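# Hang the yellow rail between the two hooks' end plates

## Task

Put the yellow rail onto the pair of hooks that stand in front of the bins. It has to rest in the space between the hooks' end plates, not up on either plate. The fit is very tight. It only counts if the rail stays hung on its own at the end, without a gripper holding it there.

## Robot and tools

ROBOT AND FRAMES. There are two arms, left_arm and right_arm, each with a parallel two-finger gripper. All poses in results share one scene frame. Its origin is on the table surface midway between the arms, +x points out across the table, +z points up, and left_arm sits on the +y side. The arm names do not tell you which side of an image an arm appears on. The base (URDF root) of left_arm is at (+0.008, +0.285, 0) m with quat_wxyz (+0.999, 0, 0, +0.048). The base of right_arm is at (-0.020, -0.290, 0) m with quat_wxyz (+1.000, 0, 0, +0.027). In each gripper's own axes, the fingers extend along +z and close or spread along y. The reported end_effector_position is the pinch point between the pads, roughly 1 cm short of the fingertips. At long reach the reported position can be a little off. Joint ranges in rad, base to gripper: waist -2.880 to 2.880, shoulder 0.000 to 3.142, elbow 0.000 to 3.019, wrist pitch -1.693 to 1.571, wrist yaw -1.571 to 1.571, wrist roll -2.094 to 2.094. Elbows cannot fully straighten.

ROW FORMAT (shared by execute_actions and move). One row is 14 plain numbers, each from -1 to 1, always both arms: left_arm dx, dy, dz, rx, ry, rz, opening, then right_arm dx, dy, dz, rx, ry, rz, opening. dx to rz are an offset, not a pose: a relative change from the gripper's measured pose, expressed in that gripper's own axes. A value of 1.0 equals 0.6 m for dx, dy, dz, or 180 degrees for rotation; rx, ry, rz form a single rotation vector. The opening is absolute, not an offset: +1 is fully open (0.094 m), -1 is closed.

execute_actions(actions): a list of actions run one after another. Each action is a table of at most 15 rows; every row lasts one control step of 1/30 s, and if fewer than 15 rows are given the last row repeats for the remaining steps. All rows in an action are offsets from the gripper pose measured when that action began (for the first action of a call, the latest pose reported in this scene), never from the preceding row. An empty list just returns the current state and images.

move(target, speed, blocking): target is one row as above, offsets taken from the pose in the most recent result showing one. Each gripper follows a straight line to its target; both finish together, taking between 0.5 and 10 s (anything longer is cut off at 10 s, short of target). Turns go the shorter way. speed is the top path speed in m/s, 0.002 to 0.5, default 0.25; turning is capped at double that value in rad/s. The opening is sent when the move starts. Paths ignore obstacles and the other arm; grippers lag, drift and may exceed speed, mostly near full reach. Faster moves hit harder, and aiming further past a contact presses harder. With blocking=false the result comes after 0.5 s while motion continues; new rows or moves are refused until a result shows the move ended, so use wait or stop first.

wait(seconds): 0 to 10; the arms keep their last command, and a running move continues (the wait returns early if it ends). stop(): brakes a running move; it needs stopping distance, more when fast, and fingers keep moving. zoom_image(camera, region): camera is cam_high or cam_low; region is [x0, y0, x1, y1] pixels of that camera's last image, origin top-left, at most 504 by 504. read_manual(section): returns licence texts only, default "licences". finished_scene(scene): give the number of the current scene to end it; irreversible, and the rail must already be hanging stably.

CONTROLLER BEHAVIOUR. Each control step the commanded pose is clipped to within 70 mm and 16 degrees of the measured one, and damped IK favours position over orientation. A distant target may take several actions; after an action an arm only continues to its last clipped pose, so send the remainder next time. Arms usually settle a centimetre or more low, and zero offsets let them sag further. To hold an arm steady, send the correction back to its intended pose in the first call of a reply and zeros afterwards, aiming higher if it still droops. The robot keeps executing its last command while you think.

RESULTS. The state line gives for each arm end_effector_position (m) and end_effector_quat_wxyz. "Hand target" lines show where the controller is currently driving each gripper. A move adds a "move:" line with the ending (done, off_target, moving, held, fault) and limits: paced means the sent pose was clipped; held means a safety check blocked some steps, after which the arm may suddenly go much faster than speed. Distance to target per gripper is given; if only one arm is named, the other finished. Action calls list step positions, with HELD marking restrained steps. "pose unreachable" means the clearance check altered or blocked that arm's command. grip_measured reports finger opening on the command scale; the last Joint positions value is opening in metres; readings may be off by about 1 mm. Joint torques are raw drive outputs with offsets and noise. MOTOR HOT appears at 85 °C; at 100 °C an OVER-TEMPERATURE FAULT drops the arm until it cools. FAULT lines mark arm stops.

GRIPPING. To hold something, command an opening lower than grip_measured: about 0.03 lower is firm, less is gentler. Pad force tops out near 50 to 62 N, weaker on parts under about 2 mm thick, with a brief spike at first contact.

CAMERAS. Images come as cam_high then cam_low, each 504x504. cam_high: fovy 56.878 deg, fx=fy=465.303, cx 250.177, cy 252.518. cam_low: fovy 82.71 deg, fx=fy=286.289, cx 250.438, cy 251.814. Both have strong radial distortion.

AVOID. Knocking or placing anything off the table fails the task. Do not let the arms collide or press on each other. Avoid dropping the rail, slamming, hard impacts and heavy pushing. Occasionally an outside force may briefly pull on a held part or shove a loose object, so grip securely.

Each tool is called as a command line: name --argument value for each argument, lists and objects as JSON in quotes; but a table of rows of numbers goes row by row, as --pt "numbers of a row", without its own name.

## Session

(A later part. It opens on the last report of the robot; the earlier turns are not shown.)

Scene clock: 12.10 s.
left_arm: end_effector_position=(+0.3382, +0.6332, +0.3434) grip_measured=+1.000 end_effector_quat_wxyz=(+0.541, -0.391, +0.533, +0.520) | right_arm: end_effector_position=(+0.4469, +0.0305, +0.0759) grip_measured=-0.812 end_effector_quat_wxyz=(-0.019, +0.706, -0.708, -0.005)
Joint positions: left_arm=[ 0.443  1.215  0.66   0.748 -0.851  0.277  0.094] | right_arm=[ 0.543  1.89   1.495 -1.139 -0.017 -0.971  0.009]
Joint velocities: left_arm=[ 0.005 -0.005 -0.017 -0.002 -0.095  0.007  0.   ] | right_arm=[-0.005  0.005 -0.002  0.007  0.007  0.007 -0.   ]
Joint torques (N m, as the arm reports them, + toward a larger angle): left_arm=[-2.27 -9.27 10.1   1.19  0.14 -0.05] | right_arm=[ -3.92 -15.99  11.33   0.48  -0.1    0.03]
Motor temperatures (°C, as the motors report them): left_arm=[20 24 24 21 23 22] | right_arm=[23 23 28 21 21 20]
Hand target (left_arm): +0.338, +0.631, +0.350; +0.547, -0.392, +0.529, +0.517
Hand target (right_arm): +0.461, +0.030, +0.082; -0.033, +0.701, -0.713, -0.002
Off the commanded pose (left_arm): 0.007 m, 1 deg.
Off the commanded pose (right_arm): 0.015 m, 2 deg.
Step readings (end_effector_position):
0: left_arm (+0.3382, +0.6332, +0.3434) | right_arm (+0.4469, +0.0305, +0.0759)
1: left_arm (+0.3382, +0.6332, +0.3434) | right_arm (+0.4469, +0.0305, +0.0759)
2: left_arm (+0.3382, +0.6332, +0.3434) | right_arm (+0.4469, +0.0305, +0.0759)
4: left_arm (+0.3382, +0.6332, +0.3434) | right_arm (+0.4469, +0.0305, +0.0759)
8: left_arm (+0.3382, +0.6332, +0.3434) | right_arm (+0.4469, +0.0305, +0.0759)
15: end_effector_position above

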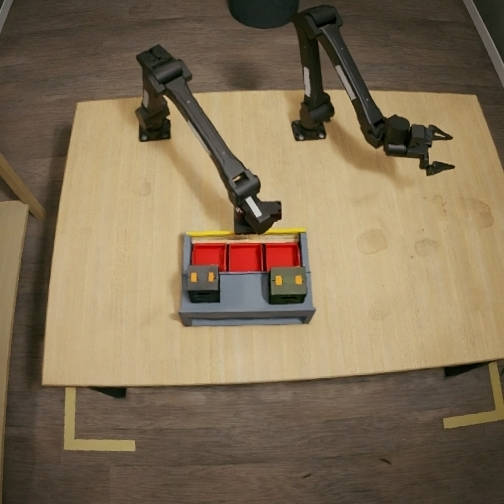

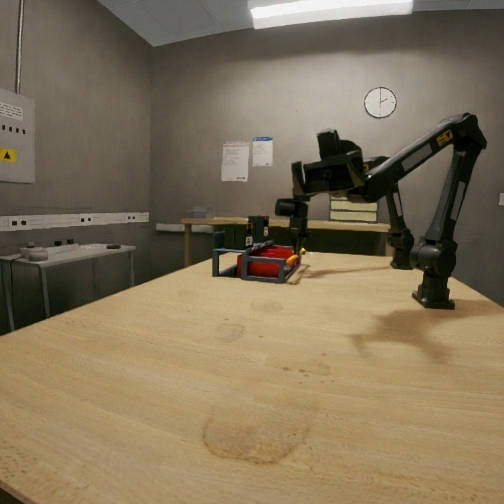

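execute_actions --actions '[[[-0.011,0.001,-0.002,0.001,-0.0022,-0.004,1,0.0024,-0.0253,-0.0098,0.0074,-0.005,0.0055,-0.84],[-0.011,0.001,-0.002,0.001,-0.0022,-0.004,1,0.0038,-0.0263,-0.0098,0.0074,-0.005,0.0061,-0.84],[-0.011,0.001,-0.002,0.001,-0.0022,-0.004,1,0.0038,-0.0263,-0.0098,0.0074,-0.005,0.0061,-0.84],[-0.011,0.001,-0.002,0.001,-0.0022,-0.004,1,0.0015,-0.0247,-0.0098,0.0074,-0.005,0.0051,-0.84],[-0.011,0.001,-0.002,0.001,-0.0022,-0.004,1,-0.0002,-0.0235,-0.0098,0.0074,-0.005,0.0044,-0.84]]]'

Scene clock: 12.77 s.
left_arm: end_effector_position=(+0.3382, +0.6332, +0.3434) grip_measured=+1.000 end_effector_quat_wxyz=(+0.541, -0.391, +0.533, +0.520) | right_arm: end_effector_position=(+0.4474, +0.0297, +0.0759) grip_measured=-0.812 end_effector_quat_wxyz=(-0.019, +0.705, -0.709, -0.005)
Joint positions: left_arm=[ 0.443  1.215  0.66   0.748 -0.851  0.277  0.094] | right_arm=[ 0.542  1.89   1.495 -1.139 -0.017 -0.971  0.009]
Joint velocities: left_arm=[ 0.005 -0.015  0.002 -0.002  0.051 -0.007  0.   ] | right_arm=[-0.015 -0.005 -0.002 -0.012  0.051 -0.007 -0.   ]
Joint torques (N m, as the arm reports them, + toward a larger angle): left_arm=[-2.46 -9.52 10.11  1.16  0.14 -0.05] | right_arm=[ -4.07 -15.89  11.29   0.27  -0.07  -0.01]
Motor temperatures (°C, as the motors report them): left_arm=[20 24 24 21 23 22] | right_arm=[23 23 28 21 21 20]
Hand target (left_arm): +0.338, +0.631, +0.350; +0.547, -0.392, +0.529, +0.517
Hand target (right_arm): +0.461, +0.030, +0.082; -0.033, +0.701, -0.713, -0.002
Off the commanded pose (left_arm): 0.007 m, 1 deg.
Off the commanded pose (right_arm): 0.015 m, 2 deg.
Step readings (end_effector_position):
0: left_arm (+0.3382, +0.6332, +0.3434) | right_arm (+0.4469, +0.0305, +0.0759)
1: left_arm (+0.3382, +0.6332, +0.3434) | right_arm (+0.4469, +0.0305, +0.0759)
2: left_arm (+0.3382, +0.6332, +0.3434) | right_arm (+0.4471, +0.0303, +0.0759)
4: left_arm (+0.3382, +0.6332, +0.3434) | right_arm (+0.4473, +0.0299, +0.0759)
8: left_arm (+0.3382, +0.6332, +0.3434) | right_arm (+0.4474, +0.0297, +0.0759)
15: end_effector_position above

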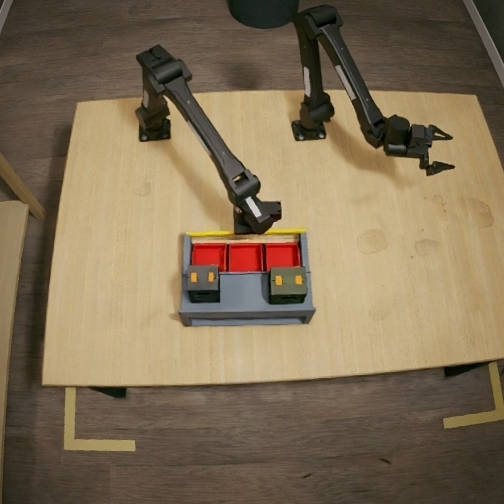

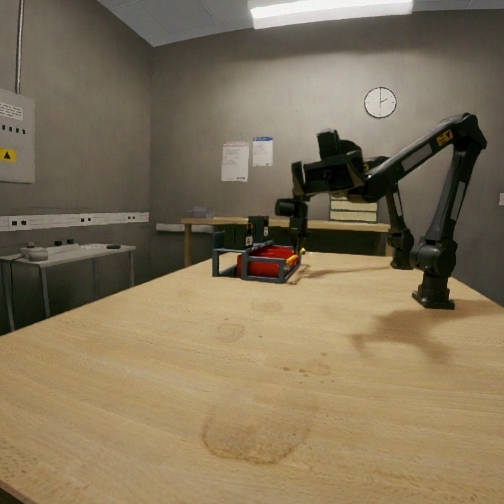

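zoom_image --camera "cam_high" --region '[280, 215, 315, 250]'

zoom_image --camera "cam_high" --region '[172, 215, 207, 250]'

zoom_image --camera "cam_low" --region '[275, 235, 315, 275]'

Region (280, 215, 315, 250) of cam_high's 504x504 image, scaled by 14.400, with more detail than that image has.

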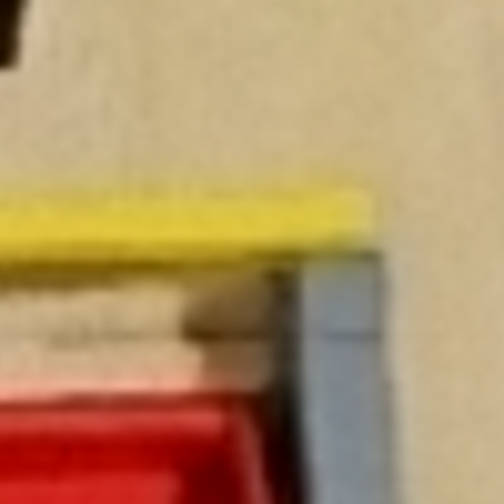

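Region (172, 215, 207, 250) of cam_high's 504x504 image, scaled by 14.400, with more detail than that image has.

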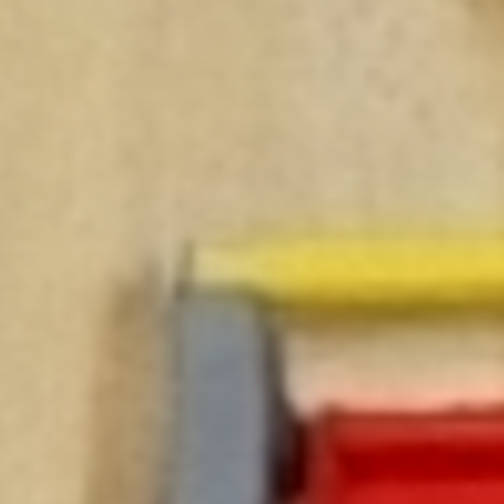

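Region (275, 235, 315, 275) of cam_low's 504x504 image, scaled by 12.600, with more detail than that image has.

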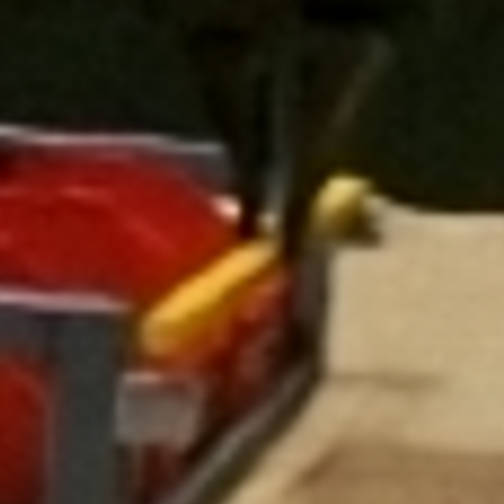

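execute_actions --actions '[[[-0.011,0.001,-0.002,0.001,-0.0022,-0.004,1,-0.0041,-0.0193,0.001,0.0053,-0.0036,0.0025,-0.84],[-0.011,0.001,-0.002,0.001,-0.0022,-0.004,1,-0.0039,-0.019,0.0034,0.0046,-0.0031,0.0025,-0.84],[-0.011,0.001,-0.002,0.001,-0.0022,-0.004,1,-0.0037,-0.0187,0.0059,0.0039,-0.0026,0.0025,-0.84],[-0.011,0.001,-0.002,0.001,-0.0022,-0.004,1,-0.0035,-0.0184,0.0083,0.0032,-0.0021,0.0025,-0.84],[-0.011,0.001,-0.002,0.001,-0.0022,-0.004,1,-0.0033,-0.0181,0.0108,0.0025,-0.0017,0.0025,-0.84],[-0.011,0.001,-0.002,0.001,-0.0022,-0.004,1,-0.003,-0.0178,0.0132,0.0017,-0.0012,0.0025,-0.84],[-0.011,0.001,-0.002,0.001,-0.0022,-0.004,1,-0.0028,-0.0175,0.0156,0.001,-0.0007,0.0025,-0.84],[-0.011,0.001,-0.002,0.001,-0.0022,-0.004,1,-0.0026,-0.0172,0.0181,0.0003,-0.0002,0.0025,-0.84],[-0.011,0.001,-0.002,0.001,-0.0022,-0.004,1,-0.0024,-0.0169,0.0205,-0.0004,0.0003,0.0025,-0.84]]]'

wait --seconds 0.2

zoom_image --camera "cam_high" --region '[280, 215, 315, 250]'

zoom_image --camera "cam_high" --region '[172, 215, 207, 250]'

zoom_image --camera "cam_low" --region '[275, 235, 315, 275]'

Scene clock: 14.30 s.
left_arm: end_effector_position=(+0.3382, +0.6332, +0.3434) grip_measured=+1.000 end_effector_quat_wxyz=(+0.541, -0.391, +0.533, +0.520) | right_arm: end_effector_position=(+0.4471, +0.0295, +0.0639) grip_measured=-0.812 end_effector_quat_wxyz=(-0.010, +0.705, -0.709, -0.007)
Joint positions: left_arm=[ 0.443  1.215  0.66   0.748 -0.851  0.277  0.094] | right_arm=[ 0.542  1.912  1.495 -1.136 -0.017 -0.971  0.009]
Joint velocities: left_arm=[ 0.005 -0.005  0.002 -0.012 -0.066  0.037  0.   ] | right_arm=[ 0.005  0.015 -0.007 -0.002 -0.037 -0.007  0.001]
Joint torques (N m, as the arm reports them, + toward a larger angle): left_arm=[-2.15 -9.36 10.09  1.21  0.14 -0.04] | right_arm=[ -3.42 -15.    11.04   0.48  -0.12  -0.08]
Motor temperatures (°C, as the motors report them): left_arm=[20 24 24 21 23 22] | right_arm=[23 23 28 21 21 20]
Hand target (left_arm): +0.338, +0.631, +0.350; +0.547, -0.392, +0.529, +0.517
Hand target (right_arm): +0.458, +0.031, +0.064; -0.018, +0.703, -0.711, -0.005
Off the commanded pose (left_arm): 0.007 m, 1 deg.
Off the commanded pose (right_arm): 0.011 m, 1 deg.
Step readings (end_effector_position):
0: left_arm (+0.3382, +0.6332, +0.3434) | right_arm (+0.4474, +0.0297, +0.0759)
1: left_arm (+0.3382, +0.6332, +0.3434) | right_arm (+0.4475, +0.0298, +0.0759)
2: left_arm (+0.3382, +0.6332, +0.3434) | right_arm (+0.4476, +0.0298, +0.0757)
4: left_arm (+0.3382, +0.6332, +0.3434) | right_arm (+0.4478, +0.0300, +0.0755)
8: left_arm (+0.3382, +0.6332, +0.3434) | right_arm (+0.4476, +0.0299, +0.0726)
15: end_effector_position above

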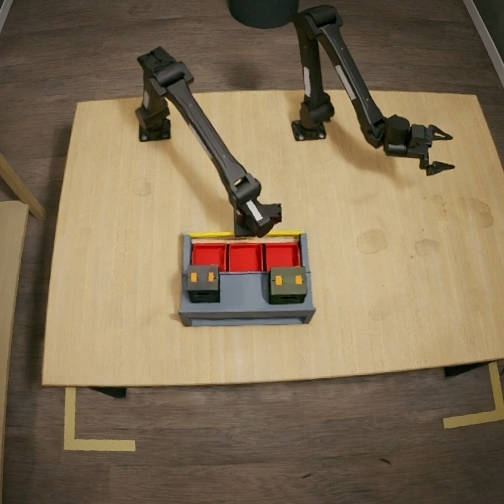

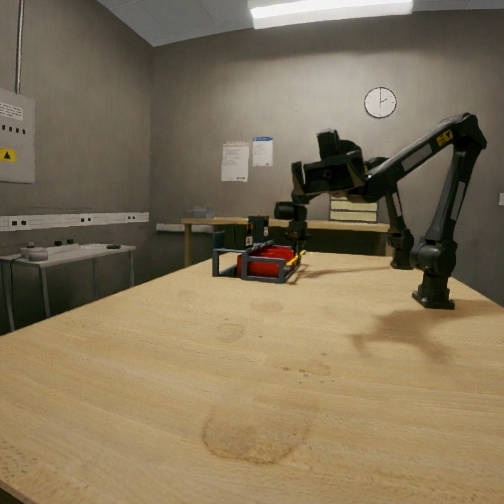

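Scene clock: 14.50 s.
left_arm: end_effector_position=(+0.3382, +0.6332, +0.3434) grip_measured=+1.000 end_effector_quat_wxyz=(+0.541, -0.391, +0.533, +0.520) | right_arm: end_effector_position=(+0.4471, +0.0295, +0.0635) grip_measured=-0.812 end_effector_quat_wxyz=(-0.010, +0.705, -0.709, -0.007)
Joint positions: left_arm=[ 0.443  1.215  0.66   0.748 -0.851  0.277  0.094] | right_arm=[ 0.542  1.913  1.495 -1.136 -0.017 -0.971  0.009]
Joint velocities: left_arm=[ 0.005  0.005  0.007  0.007 -0.066 -0.037  0.   ] | right_arm=[ 0.005 -0.005 -0.012 -0.002 -0.051 -0.051 -0.001]
Joint torques (N m, as the arm reports them, + toward a larger angle): left_arm=[-2.42 -9.37 10.13  1.19  0.14 -0.05] | right_arm=[ -3.25 -15.4   10.93   0.4   -0.08  -0.02]
Motor temperatures (°C, as the motors report them): left_arm=[20 24 24 21 23 22] | right_arm=[23 23 28 21 21 20]
Hand target (left_arm): +0.338, +0.631, +0.350; +0.547, -0.392, +0.529, +0.517
Hand target (right_arm): +0.458, +0.031, +0.064; -0.018, +0.703, -0.711, -0.005
Off the commanded pose (left_arm): 0.007 m, 1 deg.
Off the commanded pose (right_arm): 0.011 m, 1 deg.
wait: 0.20 s; at rest by 0.17 s

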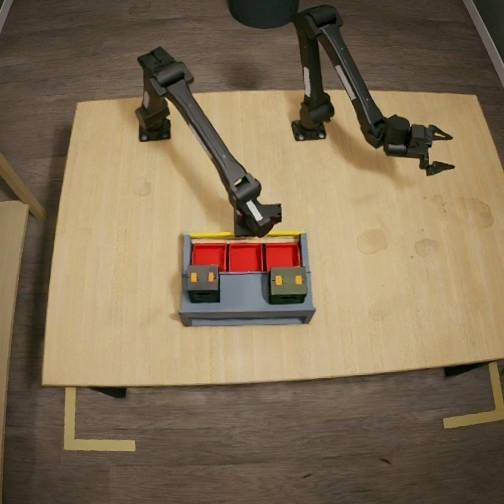

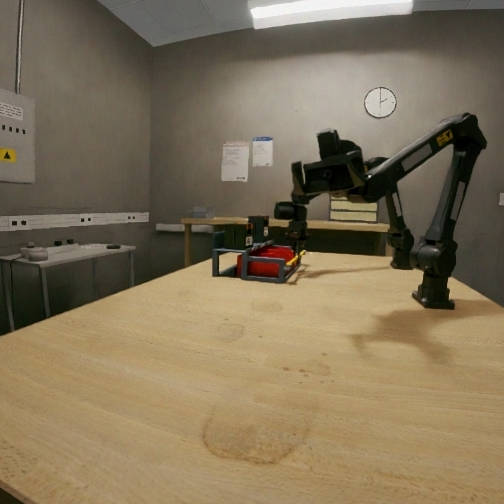

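Region (280, 215, 315, 250) of cam_high's 504x504 image, scaled by 14.400, with more detail than that image has.

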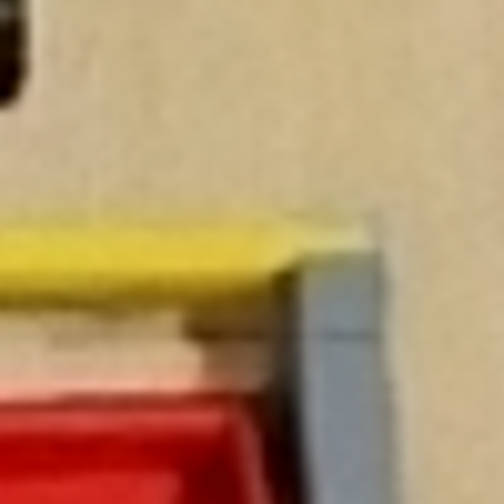

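Region (172, 215, 207, 250) of cam_high's 504x504 image, scaled by 14.400, with more detail than that image has.

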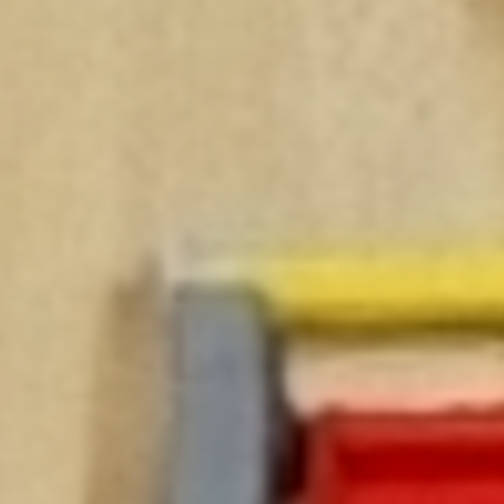

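Region (275, 235, 315, 275) of cam_low's 504x504 image, scaled by 12.600, with more detail than that image has.

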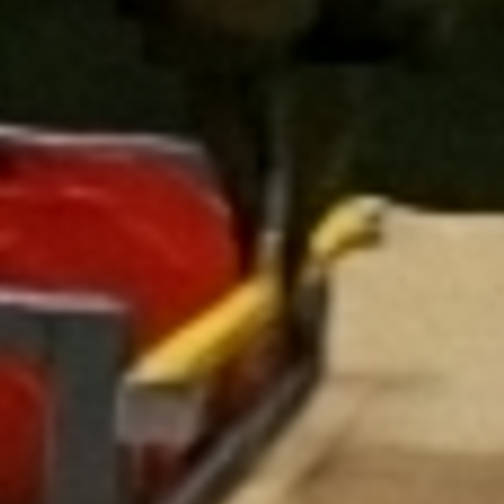

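execute_actions --actions '[[[-0.011,0.001,-0.002,0.001,-0.0022,-0.004,1,-0.0043,-0.0163,0.002,0.0036,-0.0025,0.0019,-0.84],[-0.011,0.001,-0.002,0.001,-0.0022,-0.004,1,-0.0041,-0.016,0.004,0.003,-0.0021,0.0019,-0.84],[-0.011,0.001,-0.002,0.001,-0.0022,-0.004,1,-0.004,-0.0158,0.006,0.0024,-0.0017,0.0019,-0.84],[-0.011,0.001,-0.002,0.001,-0.0022,-0.004,1,-0.0038,-0.0156,0.0079,0.0018,-0.0013,0.0019,-0.84],[-0.011,0.001,-0.002,0.001,-0.0022,-0.004,1,-0.0038,-0.0156,0.0079,0.0018,-0.0013,0.0019,-0.84],[-0.011,0.001,-0.002,0.001,-0.0022,-0.004,1,-0.0038,-0.0156,0.0079,0.0018,-0.0013,0.0019,-0.84],[-0.011,0.001,-0.002,0.001,-0.0022,-0.004,1,-0.0038,-0.0156,0.0079,0.0018,-0.0013,0.0019,-0.84],[-0.011,0.001,-0.002,0.001,-0.0022,-0.004,1,-0.0038,-0.0156,0.0079,0.0018,-0.0013,0.0019,-0.835],[-0.011,0.001,-0.002,0.001,-0.0022,-0.004,1,-0.0038,-0.0156,0.0079,0.0018,-0.0013,0.0019,-0.83]]]'

zoom_image --camera "cam_low" --region '[275, 235, 315, 275]'

Scene clock: 15.33 s.
left_arm: end_effector_position=(+0.3382, +0.6332, +0.3434) grip_measured=+1.000 end_effector_quat_wxyz=(+0.541, -0.391, +0.533, +0.520) | right_arm: end_effector_position=(+0.4469, +0.0294, +0.0618) grip_measured=-0.812 end_effector_quat_wxyz=(-0.008, +0.705, -0.709, -0.007)
Joint positions: left_arm=[ 0.443  1.215  0.66   0.748 -0.851  0.277  0.094] | right_arm=[ 0.542  1.916  1.495 -1.136 -0.017 -0.971  0.009]
Joint velocities: left_arm=[-0.005 -0.005  0.002 -0.017 -0.007 -0.007  0.   ] | right_arm=[ 0.005  0.005  0.007 -0.017  0.051 -0.066  0.001]
Joint torques (N m, as the arm reports them, + toward a larger angle): left_arm=[-2.22 -9.53 10.13  1.17  0.14 -0.04] | right_arm=[ -3.09 -15.23  11.03   0.43  -0.11  -0.02]
Motor temperatures (°C, as the motors report them): left_arm=[20 24 24 21 23 22] | right_arm=[23 23 28 21 21 20]
Hand target (left_arm): +0.338, +0.631, +0.350; +0.547, -0.392, +0.529, +0.517
Hand target (right_arm): +0.456, +0.032, +0.059; -0.013, +0.703, -0.711, -0.006
Off the commanded pose (left_arm): 0.007 m, 1 deg.
Off the commanded pose (right_arm): 0.010 m, 1 deg.
Step readings (end_effector_position):
0: left_arm (+0.3382, +0.6332, +0.3434) | right_arm (+0.4471, +0.0295, +0.0635)
1: left_arm (+0.3382, +0.6332, +0.3434) | right_arm (+0.4471, +0.0295, +0.0635)
2: left_arm (+0.3382, +0.6332, +0.3434) | right_arm (+0.4471, +0.0295, +0.0635)
4: left_arm (+0.3382, +0.6332, +0.3434) | right_arm (+0.4470, +0.0295, +0.0632)
8: left_arm (+0.3382, +0.6332, +0.3434) | right_arm (+0.4469, +0.0294, +0.0622)
15: end_effector_position above

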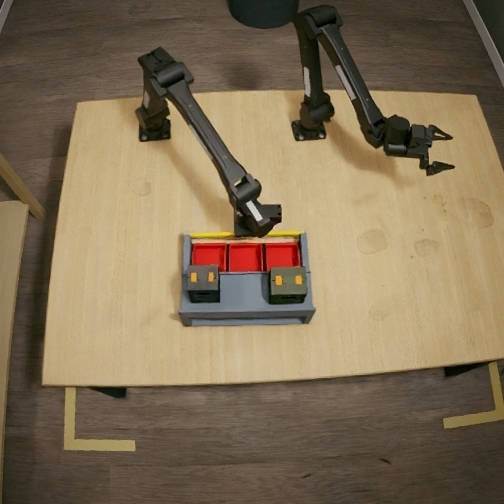

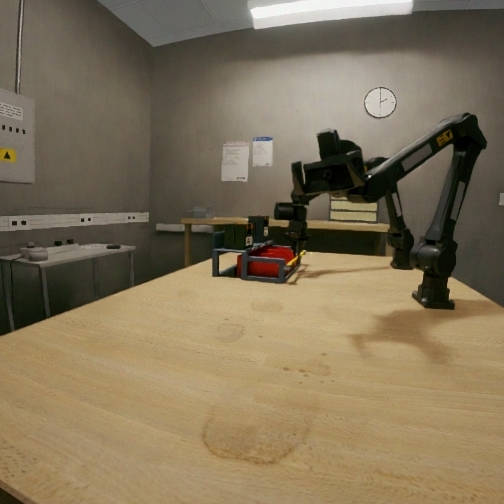

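Region (275, 235, 315, 275) of cam_low's 504x504 image, scaled by 12.600, with more detail than that image has.

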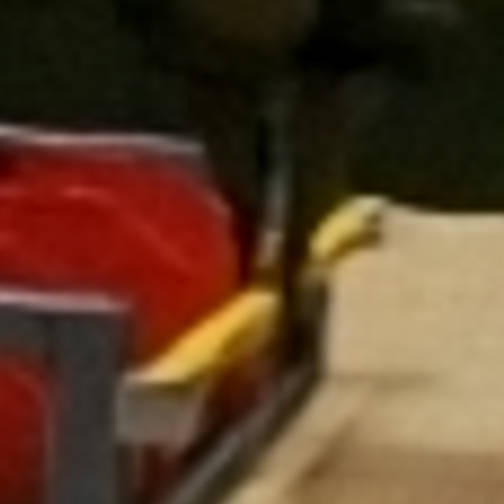

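execute_actions --actions '[[[-0.011,0.001,-0.002,0.001,-0.0022,-0.004,1,-0.0039,-0.0157,0.0065,0.0022,-0.0016,0.0019,-0.83],[-0.011,0.001,-0.002,0.001,-0.0022,-0.004,1,-0.0038,-0.0156,0.0079,0.0018,-0.0013,0.0019,-0.83],[-0.011,0.001,-0.002,0.001,-0.0022,-0.004,1,-0.0038,-0.0156,0.0079,0.0018,-0.0013,0.0019,-0.83],[-0.011,0.001,-0.002,0.001,-0.0022,-0.004,1,-0.0038,-0.0156,0.0079,0.0018,-0.0013,0.0019,-0.825],[-0.011,0.001,-0.002,0.001,-0.0022,-0.004,1,-0.0038,-0.0156,0.0079,0.0018,-0.0013,0.0019,-0.82],[-0.011,0.001,-0.002,0.001,-0.0022,-0.004,1,-0.0038,-0.0156,0.0079,0.0018,-0.0013,0.0019,-0.816],[-0.011,0.001,-0.002,0.001,-0.0022,-0.004,1,-0.0041,-0.016,0.004,0.003,-0.0021,0.0019,-0.812],[-0.011,0.001,-0.002,0.001,-0.0022,-0.004,1,-0.0044,-0.0165,0.0,0.0042,-0.0029,0.0019,-0.805],[-0.011,0.001,-0.002,0.001,-0.0022,-0.004,1,-0.0044,-0.0165,0.0,0.0042,-0.0029,0.0019,-0.79],[-0.011,0.001,-0.002,0.001,-0.0022,-0.004,1,-0.0047,-0.0169,-0.004,0.0054,-0.0037,0.0019,-0.76],[-0.011,0.001,-0.002,0.001,-0.0022,-0.004,1,-0.005,-0.0174,-0.008,0.0066,-0.0045,0.0019,-0.72],[-0.011,0.001,-0.002,0.001,-0.0022,-0.004,1,-0.005,-0.0174,-0.008,0.0066,-0.0045,0.0019,-0.67],[-0.011,0.001,-0.002,0.001,-0.0022,-0.004,1,-0.0053,-0.0178,-0.012,0.0078,-0.0053,0.0019,-0.62],[-0.011,0.001,-0.002,0.001,-0.0022,-0.004,1,-0.0053,-0.0178,-0.012,0.0078,-0.0053,0.0019,-0.58]],[[-0.011,0.001,-0.002,0.001,-0.0022,-0.004,1,-0.008,-0.0118,-0.021,0.0079,-0.0054,0,-0.56],[-0.011,0.001,-0.002,0.001,-0.0022,-0.004,1,-0.0087,-0.0128,-0.030,0.0105,-0.0072,0,-0.56],[-0.011,0.001,-0.002,0.001,-0.0022,-0.004,1,-0.0094,-0.0139,-0.039,0.0131,-0.009,0,-0.56],[-0.011,0.001,-0.002,0.001,-0.0022,-0.004,1,-0.0101,-0.0149,-0.048,0.0158,-0.0108,0,-0.56],[-0.011,0.001,-0.002,0.001,-0.0022,-0.004,1,-0.0109,-0.0159,-0.057,0.0184,-0.0126,0,-0.56],[-0.011,0.001,-0.002,0.001,-0.0022,-0.004,1,-0.0116,-0.0169,-0.066,0.021,-0.0144,0,-0.56],[-0.011,0.001,-0.002,0.001,-0.0022,-0.004,1,-0.0123,-0.018,-0.075,0.0237,-0.0162,0,-0.56],[-0.011,0.001,-0.002,0.001,-0.0022,-0.004,1,-0.013,-0.019,-0.0842,0.0263,-0.018,0,-0.56]]]'

zoom_image --camera "cam_low" --region '[275, 235, 315, 275]'

zoom_image --camera "cam_high" --region '[280, 215, 315, 250]'

zoom_image --camera "cam_high" --region '[172, 215, 207, 250]'

Scene clock: 16.87 s.
left_arm: end_effector_position=(+0.3382, +0.6332, +0.3434) grip_measured=+1.000 end_effector_quat_wxyz=(+0.541, -0.391, +0.533, +0.520) | right_arm: end_effector_position=(+0.4499, +0.0314, +0.1020) grip_measured=-0.562 end_effector_quat_wxyz=(-0.044, +0.705, -0.708, -0.000)
Joint positions: left_arm=[ 0.443  1.215  0.66   0.748 -0.851  0.277  0.094] | right_arm=[ 0.542  1.842  1.495 -1.136 -0.017 -0.971  0.021]
Joint velocities: left_arm=[ 0.005  0.005  0.012  0.007  0.037 -0.066  0.   ] | right_arm=[-0.005 -0.083 -0.002  0.022 -0.037 -0.051  0.   ]
Joint torques (N m, as the arm reports them, + toward a larger angle): left_arm=[-2.01 -9.46 10.12  1.22  0.13 -0.04] | right_arm=[ -3.05 -16.15  11.32   0.02  -0.05  -0.08]
Motor temperatures (°C, as the motors report them): left_arm=[20 24 24 21 23 22] | right_arm=[23 23 28 21 21 20]
Hand target (left_arm): +0.338, +0.631, +0.350; +0.547, -0.392, +0.529, +0.517
Hand target (right_arm): +0.457, +0.036, +0.112; -0.057, +0.704, -0.708, +0.003
Off the commanded pose (left_arm): 0.007 m, 1 deg.
Off the commanded pose (right_arm): 0.014 m, 1 deg.
Step readings (end_effector_position; steps 1 to 15: 1st action; 16 to 30: 2nd action):
0: left_arm (+0.3382, +0.6332, +0.3434) | right_arm (+0.4469, +0.0294, +0.0618)
1: left_arm (+0.3382, +0.6332, +0.3434) | right_arm (+0.4469, +0.0294, +0.0618)
2: left_arm (+0.3382, +0.6332, +0.3434) | right_arm (+0.4469, +0.0294, +0.0618)
4: left_arm (+0.3382, +0.6332, +0.3434) | right_arm (+0.4469, +0.0294, +0.0616)
8: left_arm (+0.3382, +0.6332, +0.3434) | right_arm (+0.4468, +0.0293, +0.0612)
15: left_arm (+0.3382, +0.6332, +0.3434) | right_arm (+0.4468, +0.0293, +0.0612)
16: left_arm (+0.3382, +0.6332, +0.3434) | right_arm (+0.4468, +0.0293, +0.0612)
17: left_arm (+0.3382, +0.6332, +0.3434) | right_arm (+0.4469, +0.0294, +0.0616)
19: left_arm (+0.3382, +0.6332, +0.3434) | right_arm (+0.4469, +0.0294, +0.0624)
23: left_arm (+0.3382, +0.6332, +0.3434) | right_arm (+0.4480, +0.0301, +0.0734)
30: end_effector_position above

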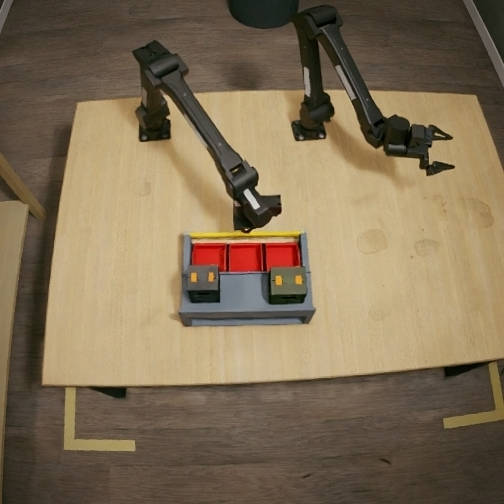

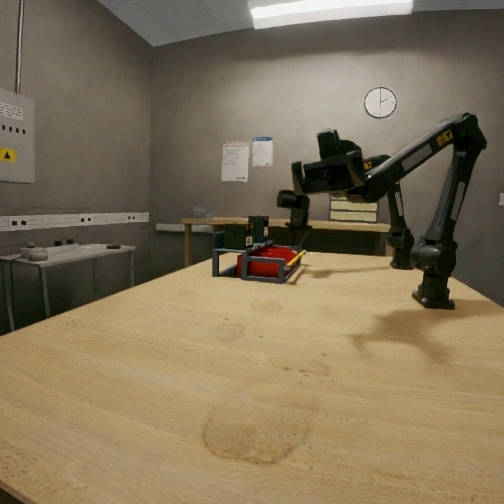

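Region (275, 235, 315, 275) of cam_low's 504x504 image, scaled by 12.600, with more detail than that image has.

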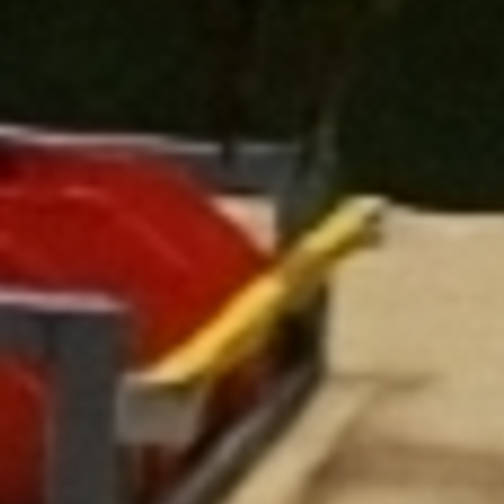

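Region (280, 215, 315, 250) of cam_high's 504x504 image, scaled by 14.400, with more detail than that image has.

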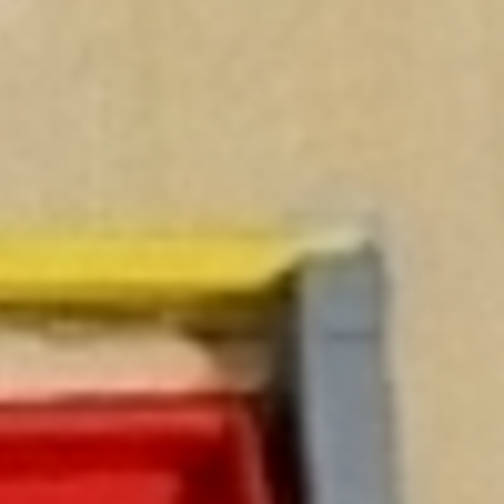

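Region (172, 215, 207, 250) of cam_high's 504x504 image, scaled by 14.400, with more detail than that image has.

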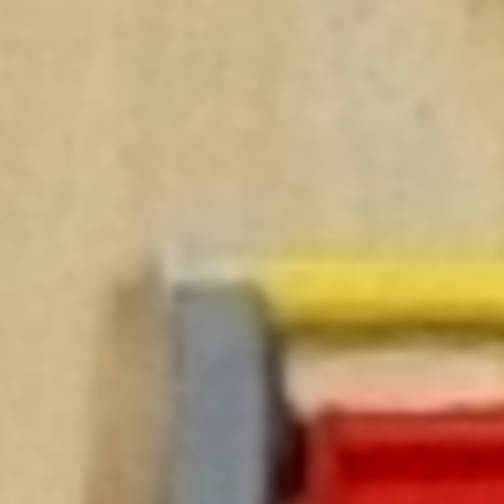

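zoom_image --camera "cam_low" --region '[292, 242, 312, 262]'

Region (292, 242, 312, 262) of cam_low's 504x504 image, scaled by 25.200, with more detail than that image has.

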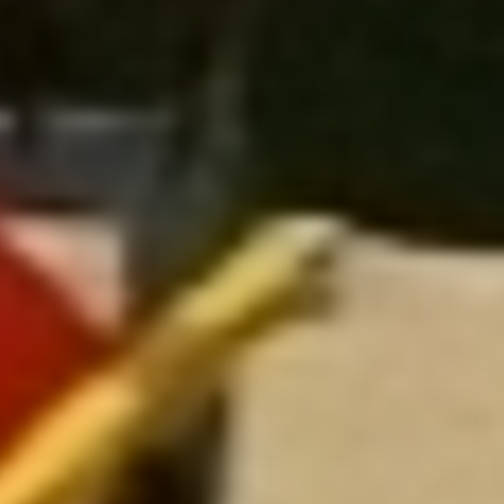

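The far end plate's top is visible above the rail's end, so both ends are seated between the plates.

finished_scene --scene 2

The scene is finished: the task was done.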